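# Screw two screws into red-taped housing corners

## Task

Take screws from the screw feeder and drive one into the hole at each of the two housing corners marked with red tape, each until tight, meaning the motor halted on its own (stopped_at_torque=1) and the screw is not turned or moved afterward. The two unmarked holes must stay empty; any screw tip left in one fails the task. A screw that was pushed in rather than turned must be fully backed out and driven again. After the final screw, raise the screwdriver well clear of the screw heads, release, and move away.

## Robot and tools

Robot: a single seven-joint arm whose tool is a powered screwdriver: a hex key surrounded by a thin vacuum sleeve that can hold a screw on the key. The tool point (end_effector_position) is the tip of the hex key when unloaded; the key points along the tool point's own +z axis and can be pressed back up to 12 mm. Joint ranges (rad, base to gripper): waist -6.283..6.283, shoulder -2.250..2.250, upper arm roll -6.283..6.283, elbow -2.580..2.580, forearm roll -6.283..6.283, wrist pitch -2.100..2.100, wrist roll -6.283..6.283. Load limits (N m): first four joints 49.1 each, last three 30.9 each.

Frame: the scene frame has its origin on the table top directly beneath the arm base, +z up, +y to the left when facing along +x. The base may be tilted relative to the table, and the reported tool point position drifts from the truth more at long reach.

The row: every moving command uses one row of 10 numbers (schema allows up to 17): x, y, z in metres, an absolute target position of the tool point in the scene frame; qw, qx, qy, qz, an absolute target orientation quaternion, w first; then spindle, torque_limit, sleeve_vacuum, each in [-1, 1]. So x..qz form a pose, not an offset. Spindle: +1 is 500 rpm clockwise (drives in), -1 the same speed reversed, reaching full speed in 0.5 s; the motor keeps running on the last value, even between calls, and the arm does not track the screw then, so finish with 0. torque_limit maps linearly from 0.3 N m at -1 to 1.2 N m at +1. sleeve_vacuum above 0.01 holds a screw, anything else releases it. torque_limit and sleeve_vacuum persist until changed. Repeat the wanted quaternion in every row; do not copy a drifted one from a result.

execute_actions(actions): a list of actions; each action is a table of up to 15 rows, one per control step of 1/30 s; a short table repeats its last row to fill 15 steps. An empty list just returns state and images. A target more than 0.6 m from the tool point at the action's start, along any tool axis, is refused; if the first action fails this (checked against the last reported state) or any action is malformed, nothing in the call runs. Each step the commanded pose is clipped to within 70 mm and 16 degrees of the measured pose, solved by damped inverse kinematics with position favoured over orientation, so far targets need several actions.

move(target, speed, blocking): straight-line path of the tool point to one absolute pose (one row as above), lasting 0.5 to 10 s (cut off at 10 s). speed is in m/s, 0.002 to 0.5, default 0.25; rotation up to twice that in rad/s, taking the shorter way. Tool values in the row are applied at the start. It ignores obstacles; faster moves and targets deeper past contact press harder. The result adds a move: line, e.g. done, off_target, moving, held, fault, plus limits (paced = pose clipped; held = a check blocked steps, after which the arm may speed up) and the distance from target. With blocking=false the result comes after 0.5 s; further rows and moves are refused until wait or stop shows the end.

wait(seconds): 0 to 10, lets the scene run holding the last command; returns early if a running move ends. stop(): brakes a running move (needs room); the spindle keeps going. zoom_image(camera, region): enlarges [x0, y0, x1, y1] pixels (max 504x504) of cam_head_left, cam_head_right, cam_high, cam_low or cam_wrist, all 672x504. finished_scene(scene): ends the current scene by its number, irreversibly, after the last command has been held.

Driving a screw: pick one from the feeder by placing the tool point on the screw axis, 2 mm below the top of its head, turning slowly with spindle within -0.2..0.2 (negative just seats the key, positive also drives) with vacuum on; screw_detected=1 when sleeve_vacuum_kpa exceeds 30. Carry it over a taped hole, then drive with positive spindle while lowering the arm 0.7 mm per turn. The motor halts at 95 % of torque_limit (lower while spindle is under 0.02), either seated or jammed; then stopped_at_torque=1 and positive spindle does nothing until spindle has been 0 or negative for 0.5 s. Afterward do not rotate or shift that screw; release vacuum and lift well above the heads.

Results: state line with pose, joint positions and torques (per-unit offset, scale and noise), Hand target (current controller goal), pose unreachable (clearance check altered a command; the base mount counts as arm), tool fields, and images. Cameras carry calibrations with small errors.

Avoid: contact torque at a load limit causes a 10 s torque fault that drops the rest of the call and cuts the spindle; holding loads heats motors (warning from 60 °C, weak braking and sagging at 75 °C); slams, hard pushes, drops and knocking anything off the table. Loose objects may occasionally be nudged. After big moves the arm may still be short of target when results return.

Each tool is called after "Emit:" as name(argument=value, ...), one argument or row to a line, values as JSON.

## Session

Emit:
execute_actions(
  actions=[],
)

Scene clock: 0.00 s.
end_effector_position=(+0.4011, +0.0887, +0.4213) sleeve_vacuum_kpa=0 screw_detected=0 stopped_at_torque=0 turns=0.00 end_effector_quat_wxyz=(-0.050, +0.661, +0.747, +0.037)
Joint positions: [-0.052  0.218 -0.001  1.3    0.002  1.623  1.512]
Joint velocities: [-0.001  0.     0.     0.    -0.     0.     0.001]
Joint torques (N m, as the joint torque sensors report them, + toward a larger angle): no reading
Hand target: +0.401, +0.089, +0.421; -0.050, +0.661, +0.747, +0.037

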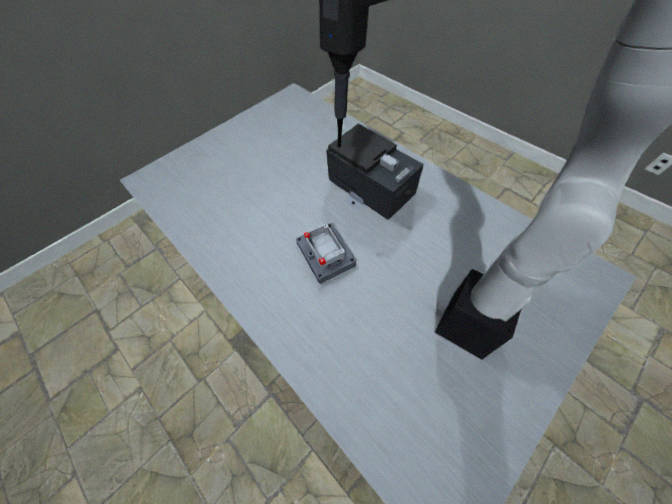

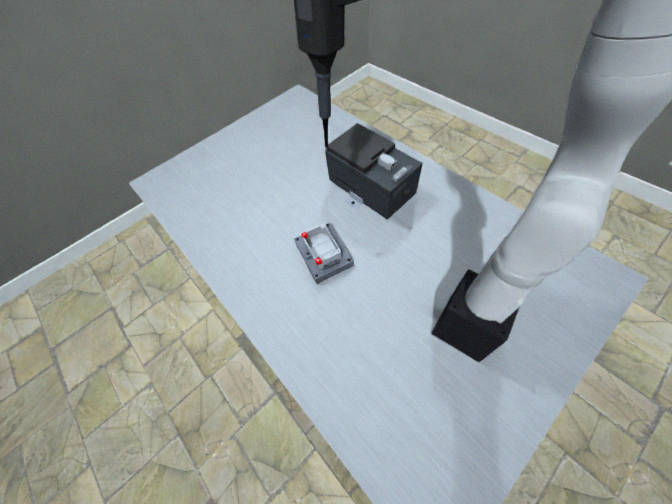

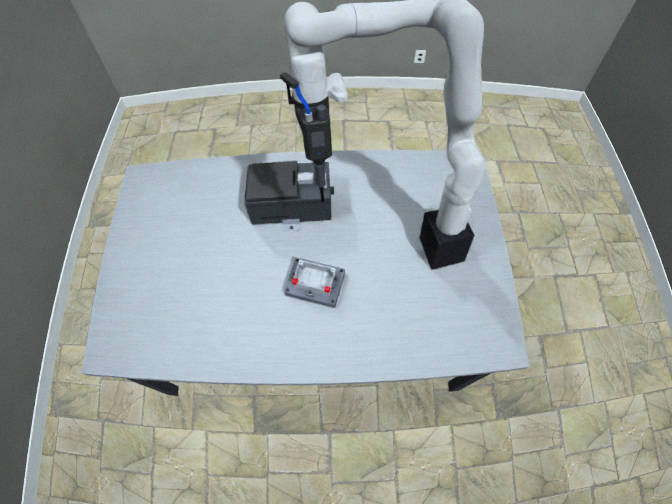

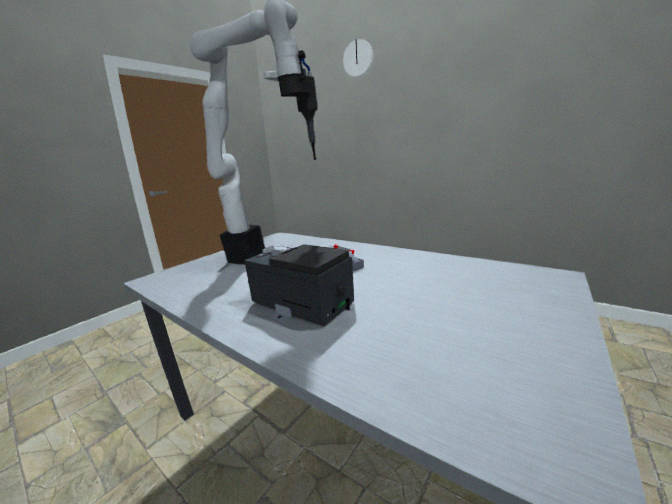

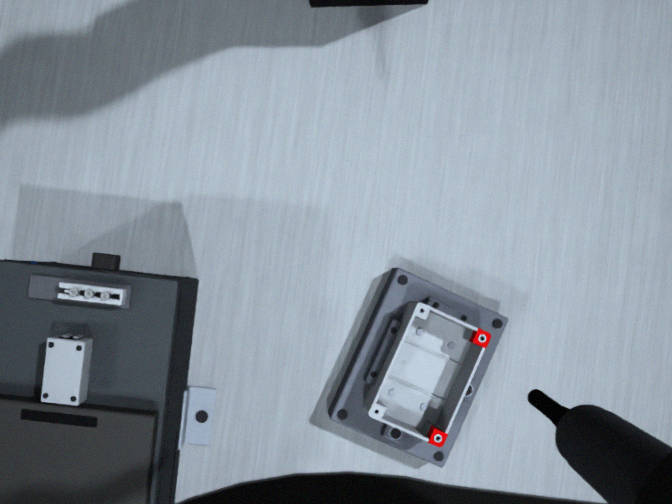

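Emit:
move(
  target=[0.41,-0.15,0.22,0,0.661,0.75,0,0,0,0],
)

Emit:
zoom_image(
  camera="cam_head_left",
  region=[290,100,450,220],
)

Scene clock: 2.40 s.
end_effector_position=(+0.4095, -0.1493, +0.2205) sleeve_vacuum_kpa=0 screw_detected=0 stopped_at_torque=0 turns=0.00 end_effector_quat_wxyz=(-0.000, +0.661, +0.751, +0.000)
Joint positions: [0.331 0.362 0.157 1.642 0.059 1.076 2.02 ]
Joint velocities: [ 0.005  0.005  0.006  0.    -0.001 -0.     0.002]
Joint torques (N m, as the joint torque sensors report them, + toward a larger angle): [ -1.68 -17.79  -0.32  -9.39  -0.62   0.37   0.02]
Hand target: +0.409, -0.150, +0.220; -0.000, +0.661, +0.751, +0.000
Off the commanded pose: 0.001 m, 0 deg.
move: done
camera_calibration (this result's frames):
cam_wrist: T_world_to_cam=[[-0.141582, 0.987699, -0.0663765, 0.318419], [0.989903, 0.140802, -0.0163141, -0.323165], [-0.0067675, -0.0680161, -0.997661, 0.480284], [0, 0, 0, 1]] pos_world=[0.368235, -0.236333, 0.495024]

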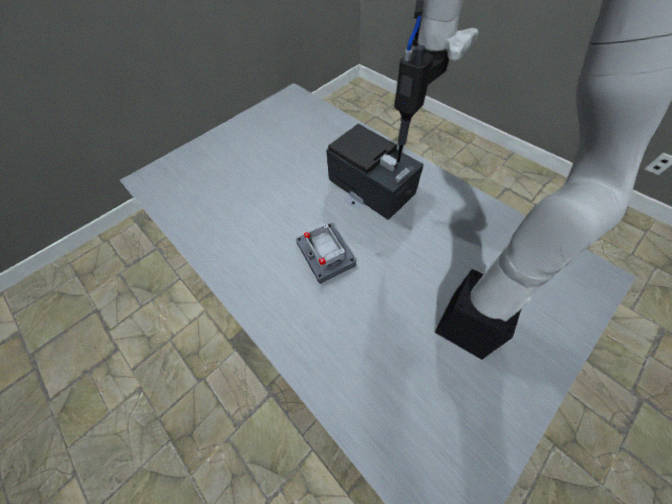

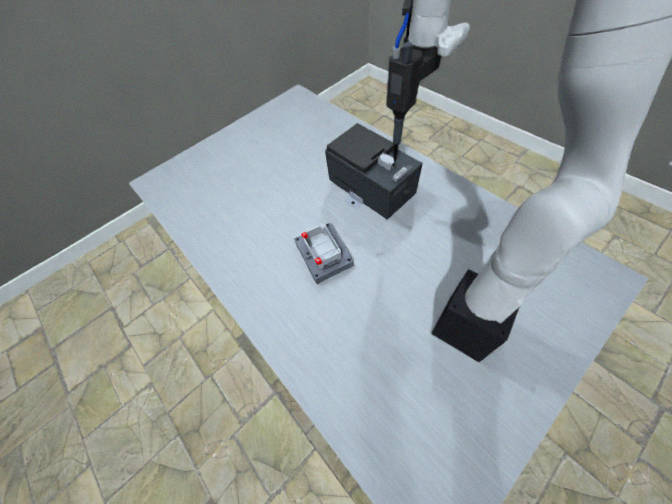

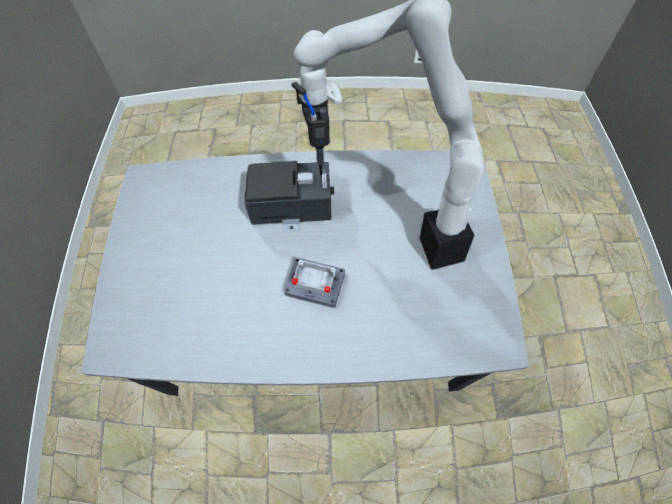

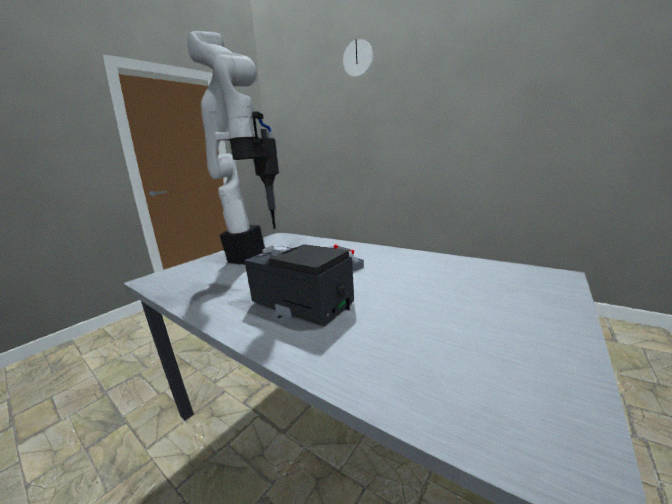

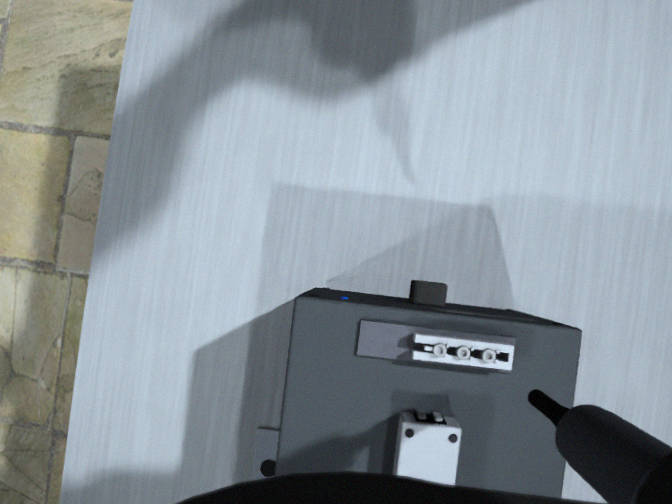

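Region (290, 100, 450, 220) of cam_head_left's 672x504 image, scaled by 3.150, with more detail than that image has; it fills the top 378 rows of this view, and the rest is white.

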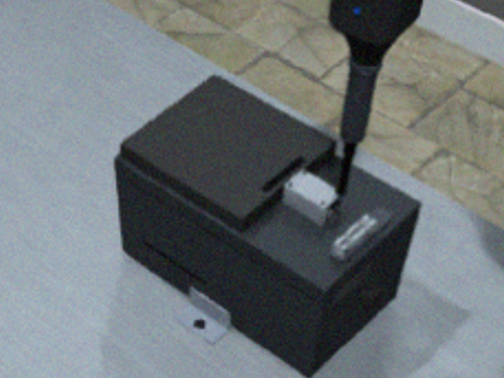

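Emit:
move(
  target=[0.405,-0.149,0.15,0,0.661,0.75,0,0,0,0],
  speed=0.1,
)

Emit:
zoom_image(
  camera="cam_wrist",
  region=[420,320,620,470],
)

Emit:
zoom_image(
  camera="cam_head_left",
  region=[370,140,430,200],
)

Scene clock: 4.00 s.
end_effector_position=(+0.4062, -0.1490, +0.1525) sleeve_vacuum_kpa=0 screw_detected=0 stopped_at_torque=0 turns=0.00 end_effector_quat_wxyz=(+0.001, +0.661, +0.750, +0.001)
Joint positions: [0.355 0.444 0.153 1.76  0.053 0.87  2.028]
Joint velocities: [-0.001  0.     0.001  0.001 -0.001 -0.001  0.   ]
Joint torques (N m, as the joint torque sensors report them, + toward a larger angle): [ -1.63 -14.91  -0.21  -7.07  -0.54  -0.79   0.  ]
Hand target: +0.405, -0.149, +0.150; -0.000, +0.661, +0.750, +0.000
Off the commanded pose: 0.003 m, 0 deg.
move: done
camera_calibration (this result's frames):
cam_wrist: T_world_to_cam=[[-0.139933, 0.987855, -0.0675315, 0.312669], [0.990156, 0.139394, -0.0126418, -0.321949], [-0.00307472, -0.0686357, -0.997637, 0.410867], [0, 0, 0, 1]] pos_world=[0.363795, -0.235794, 0.426941]

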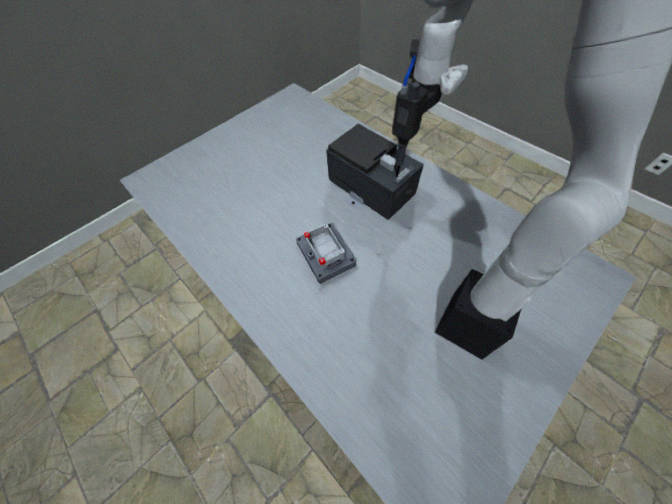

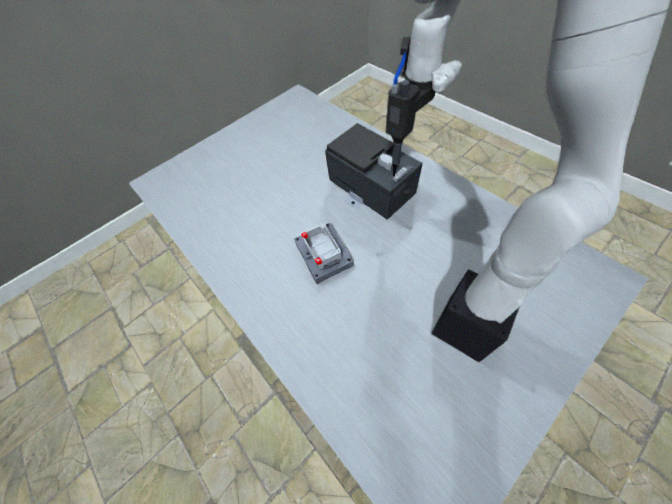

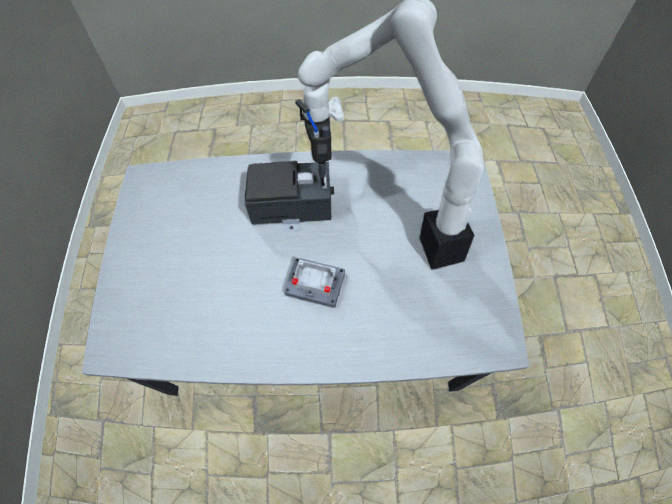

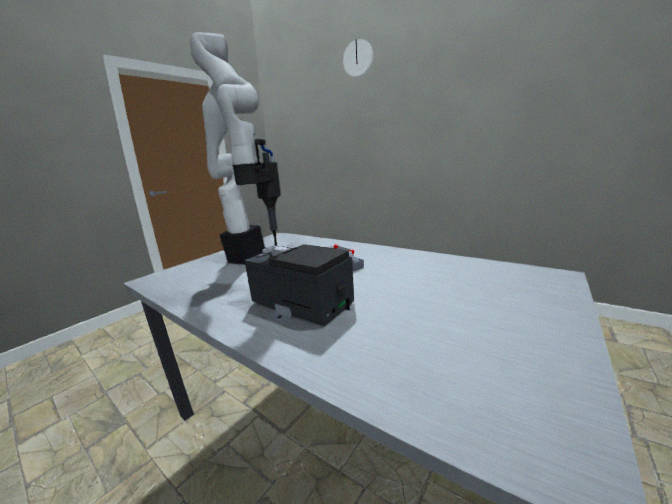

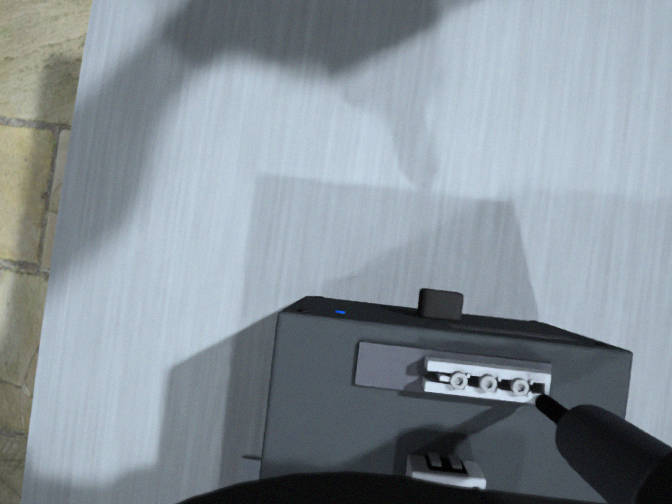

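Region (420, 320, 620, 470) of cam_wrist's 672x504 image, scaled by 2.520; it fills the top 378 rows of this view, and the rest is white.

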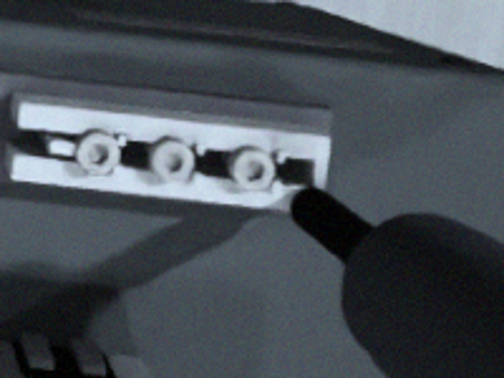

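Region (370, 140, 430, 200) of cam_head_left's 672x504 image, scaled by 8.400, with more detail than that image has.

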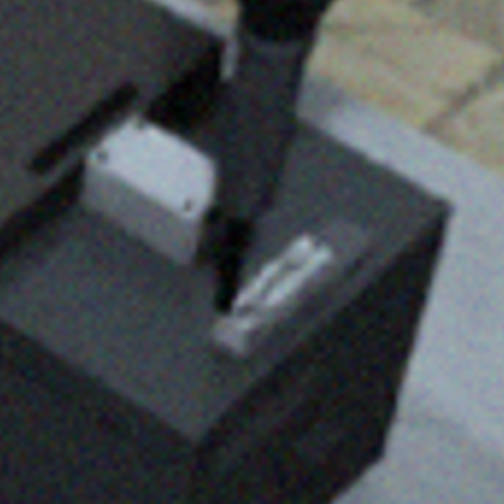

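Emit:
move(
  target=[0.404,-0.151,0.17,0,0.661,0.75,0,0,0,0],
  speed=0.1,
)

Emit:
move(
  target=[0.399,-0.16,0.168,0,0.661,0.75,0,0,0,0],
  speed=0.1,
)

Emit:
zoom_image(
  camera="cam_wrist",
  region=[420,320,620,470],
)

Scene clock: 6.67 s.
end_effector_position=(+0.4039, -0.1510, +0.1700) sleeve_vacuum_kpa=0 screw_detected=0 stopped_at_torque=0 turns=0.00 end_effector_quat_wxyz=(-0.000, +0.661, +0.750, -0.000)
Joint positions: [0.352 0.418 0.156 1.736 0.055 0.924 2.03 ]
Joint velocities: [ 0.001 -0.001  0.    -0.     0.     0.    -0.001]
Joint torques (N m, as the joint torque sensors report them, + toward a larger angle): [ -1.75 -18.27  -0.38  -8.44  -0.55   0.4    0.08]
Hand target: +0.404, -0.151, +0.170; +0.000, +0.661, +0.750, -0.000
Off the commanded pose: 0.000 m, 0 deg.
move: done
camera_calibration (this result's frames):
cam_wrist: T_world_to_cam=[[-0.139848, 0.987905, -0.0669732, 0.315404], [0.990148, 0.13904, -0.0166054, -0.318591], [-0.0070926, -0.0686355, -0.997617, 0.429777], [0, 0, 0, 1]] pos_world=[0.362609, -0.237794, 0.444585]

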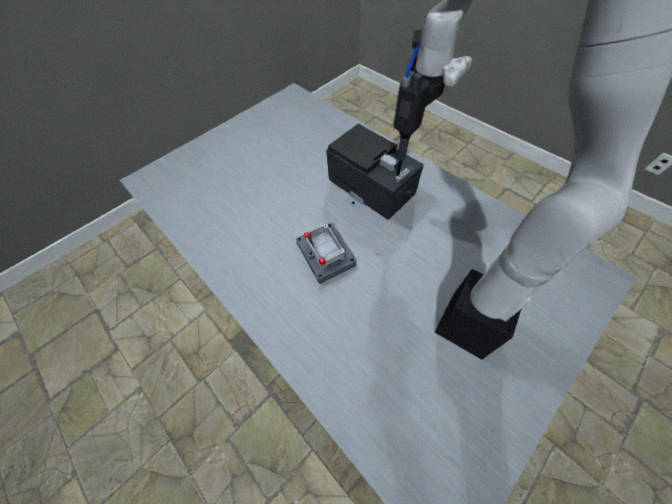

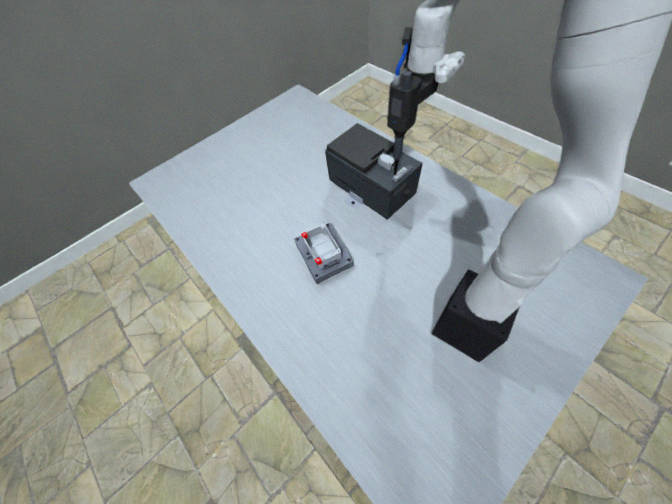

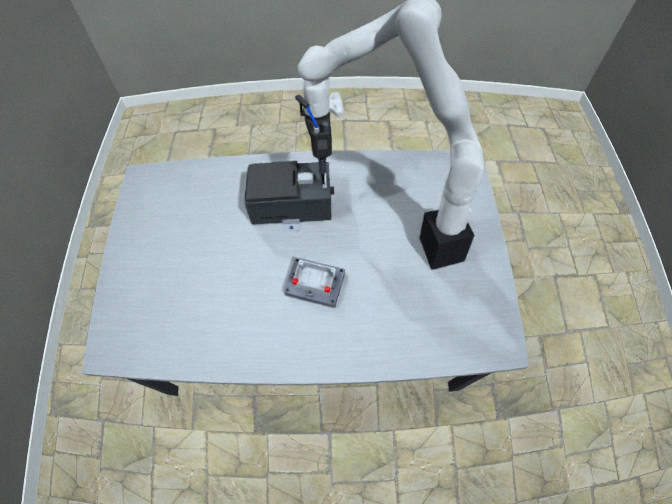

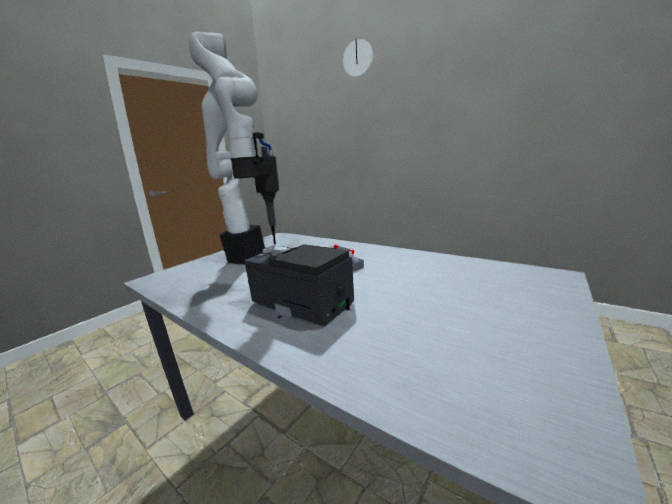

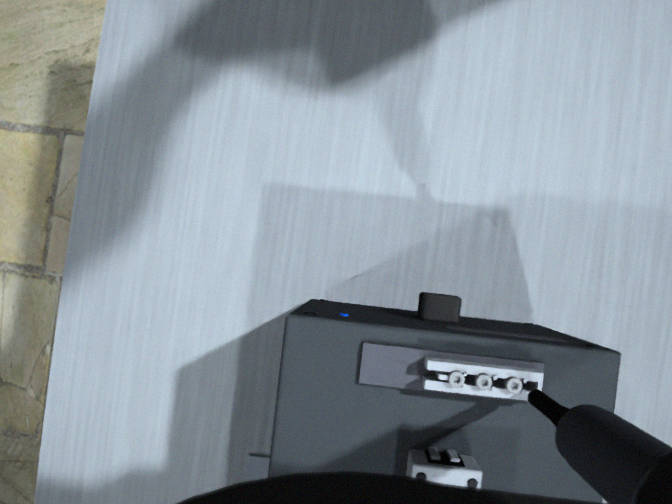

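Scene clock: 7.37 s.
end_effector_position=(+0.3998, -0.1597, +0.1688) sleeve_vacuum_kpa=0 screw_detected=0 stopped_at_torque=0 turns=0.00 end_effector_quat_wxyz=(+0.001, +0.661, +0.750, +0.001)
Joint positions: [0.374 0.416 0.157 1.74  0.052 0.917 2.056]
Joint velocities: [ 0.001 -0.001  0.002  0.002 -0.002 -0.     0.001]
Joint torques (N m, as the joint torque sensors report them, + toward a larger angle): [ -1.69 -17.23  -0.09  -7.88  -0.1    0.4    0.13]
Hand target: +0.399, -0.160, +0.168; -0.000, +0.661, +0.750, -0.000
Off the commanded pose: 0.001 m, 0 deg.
move: done
camera_calibration (this result's frames):
cam_wrist: T_world_to_cam=[[-0.140137, 0.987854, -0.0671249, 0.323452], [0.990119, 0.139468, -0.0145764, -0.31356], [-0.00503761, -0.0685044, -0.997638, 0.427152], [0, 0, 0, 1]] pos_world=[0.357942, -0.24653, 0.443284]

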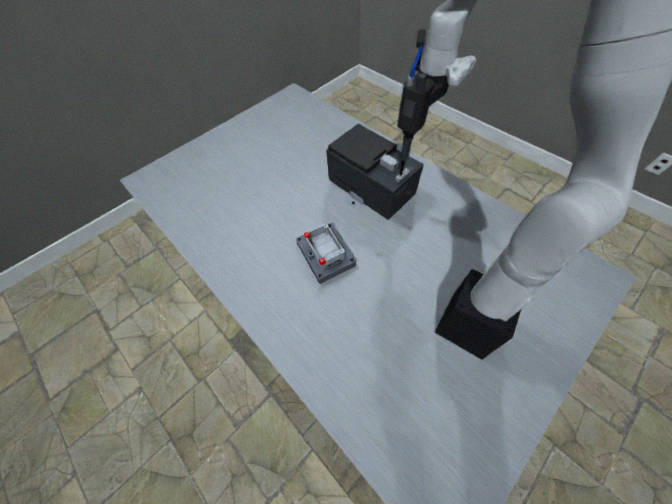

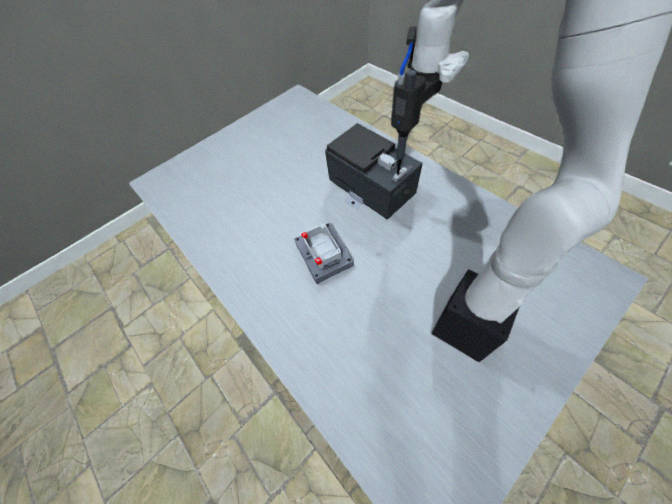

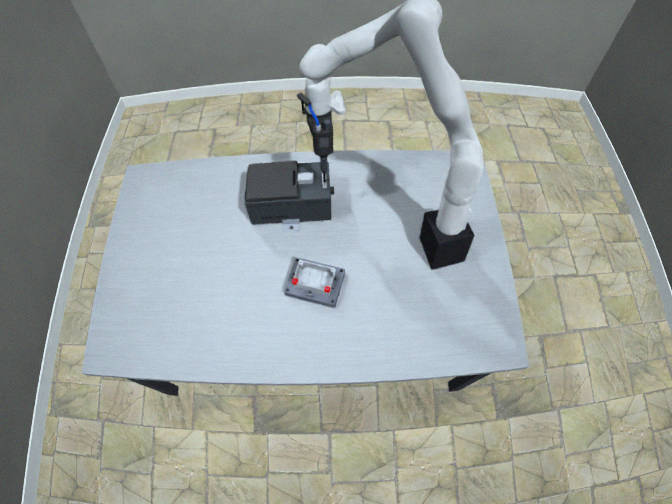

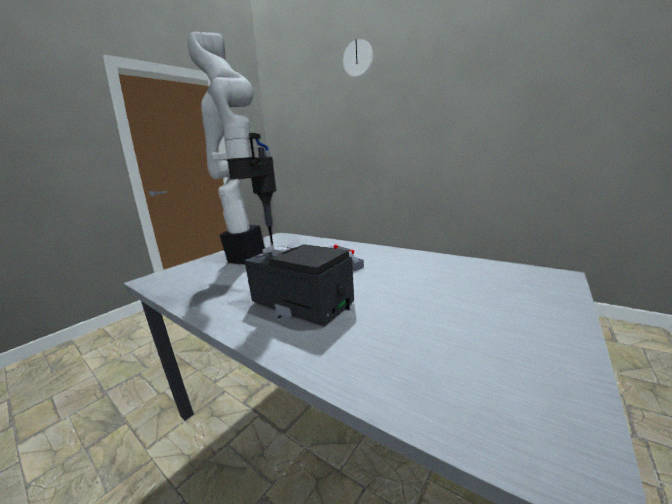

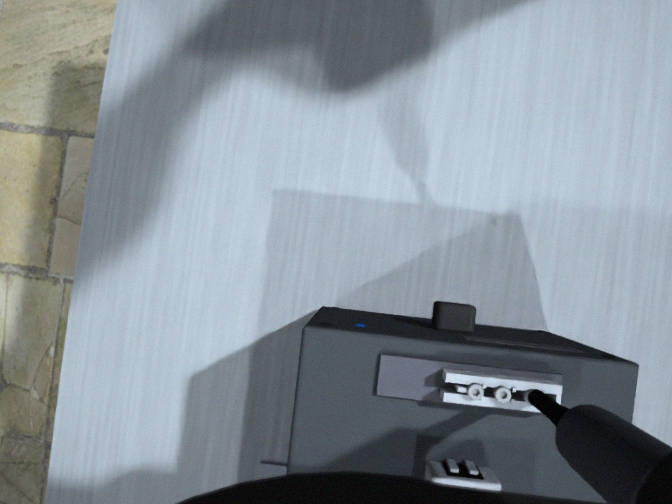

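Region (420, 320, 620, 470) of cam_wrist's 672x504 image, scaled by 2.520; it fills the top 378 rows of this view, and the rest is white.

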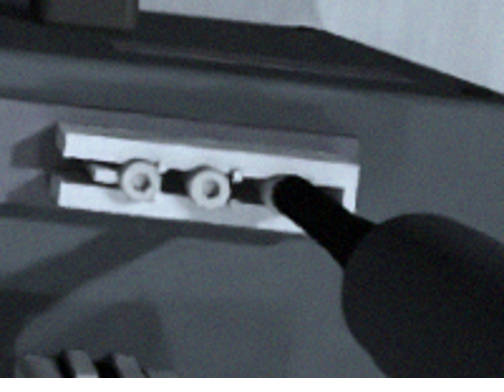

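Emit:
execute_actions(
  actions=[
    [[0.3995,-0.161,0.172,0,0.661,0.75,0,0,0,1]],
    [[0.3995,-0.161,0.168,0,0.661,0.75,0,-0.1,0,1]],
    [[0.3995,-0.161,0.164,0,0.661,0.75,0,-0.1,0,1]],
    [[0.3995,-0.161,0.161,0,0.661,0.75,0,-0.1,0,1]],
    [[0.3995,-0.161,0.161,0,0.661,0.75,0,0,0,1]],
  ],
)

Emit:
zoom_image(
  camera="cam_wrist",
  region=[420,320,620,470],
)

Scene clock: 10.70 s.
end_effector_position=(+0.4007, -0.1608, +0.1626) sleeve_vacuum_kpa=40 screw_detected=1 stopped_at_torque=0 turns=-1.24 end_effector_quat_wxyz=(+0.001, +0.661, +0.750, +0.001)
Joint positions: [0.378 0.426 0.157 1.746 0.05  0.899 2.059]
Joint velocities: [ 0.002  0.     0.     0.001  0.     0.    -0.001]
Joint torques (N m, as the joint torque sensors report them, + toward a larger angle): [ -1.49 -16.08  -0.04  -7.49  -0.21   0.    -0.02]
Hand target: +0.399, -0.161, +0.161; +0.000, +0.661, +0.750, -0.000
Off the commanded pose: 0.002 m, 0 deg.
camera_calibration (this result's frames):
cam_wrist: T_world_to_cam=[[-0.139807, 0.987876, -0.0674909, 0.324211], [0.990172, 0.139232, -0.0131715, -0.314713], [-0.0036149, -0.0686691, -0.997633, 0.420318], [0, 0, 0, 1]] pos_world=[0.358467, -0.247599, 0.437059]

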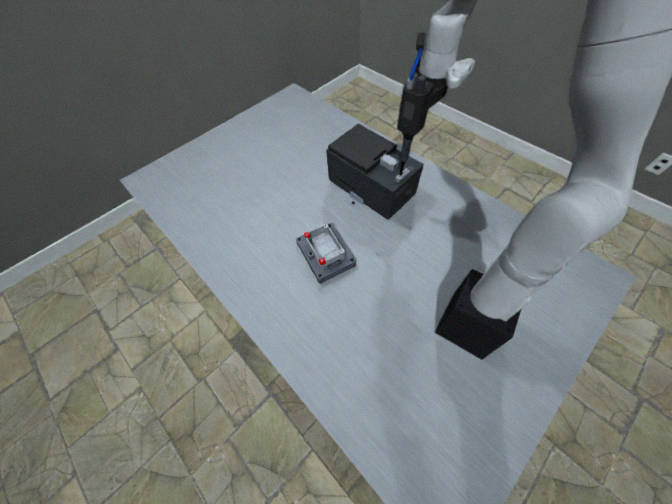

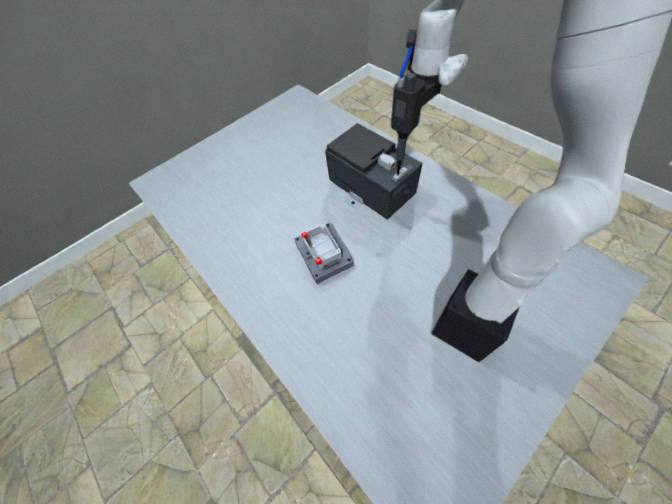

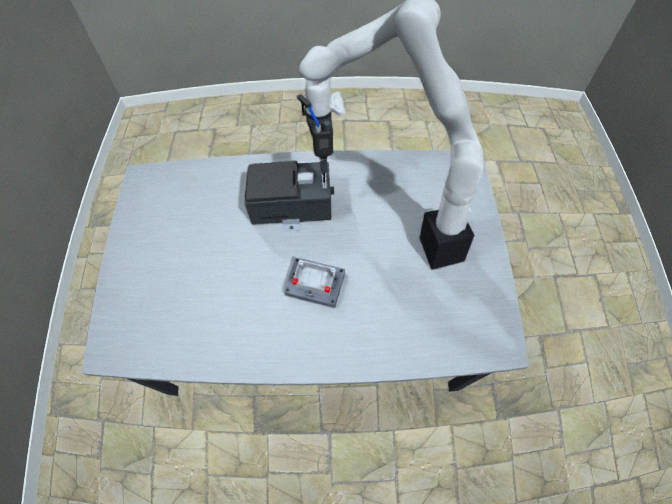

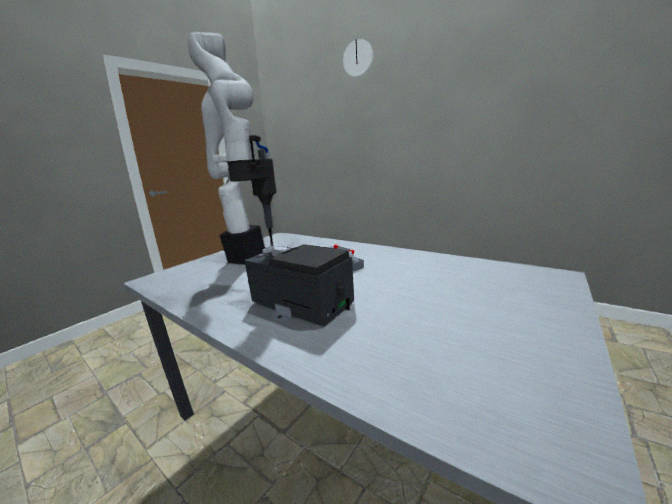

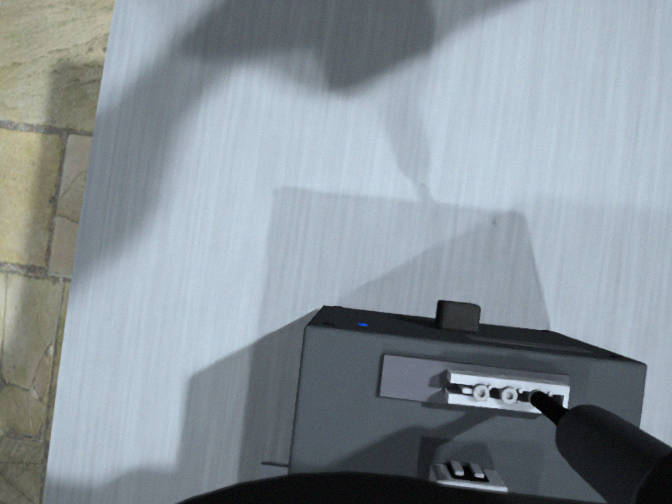

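Region (420, 320, 620, 470) of cam_wrist's 672x504 image, scaled by 2.520; it fills the top 378 rows of this view, and the rest is white.

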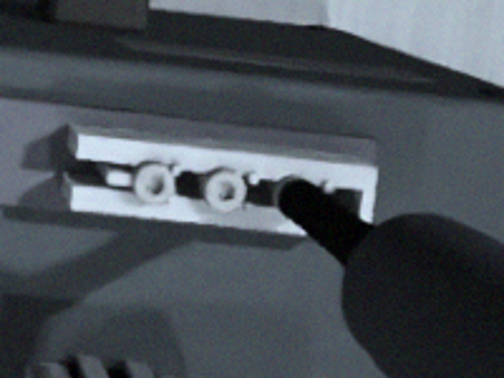

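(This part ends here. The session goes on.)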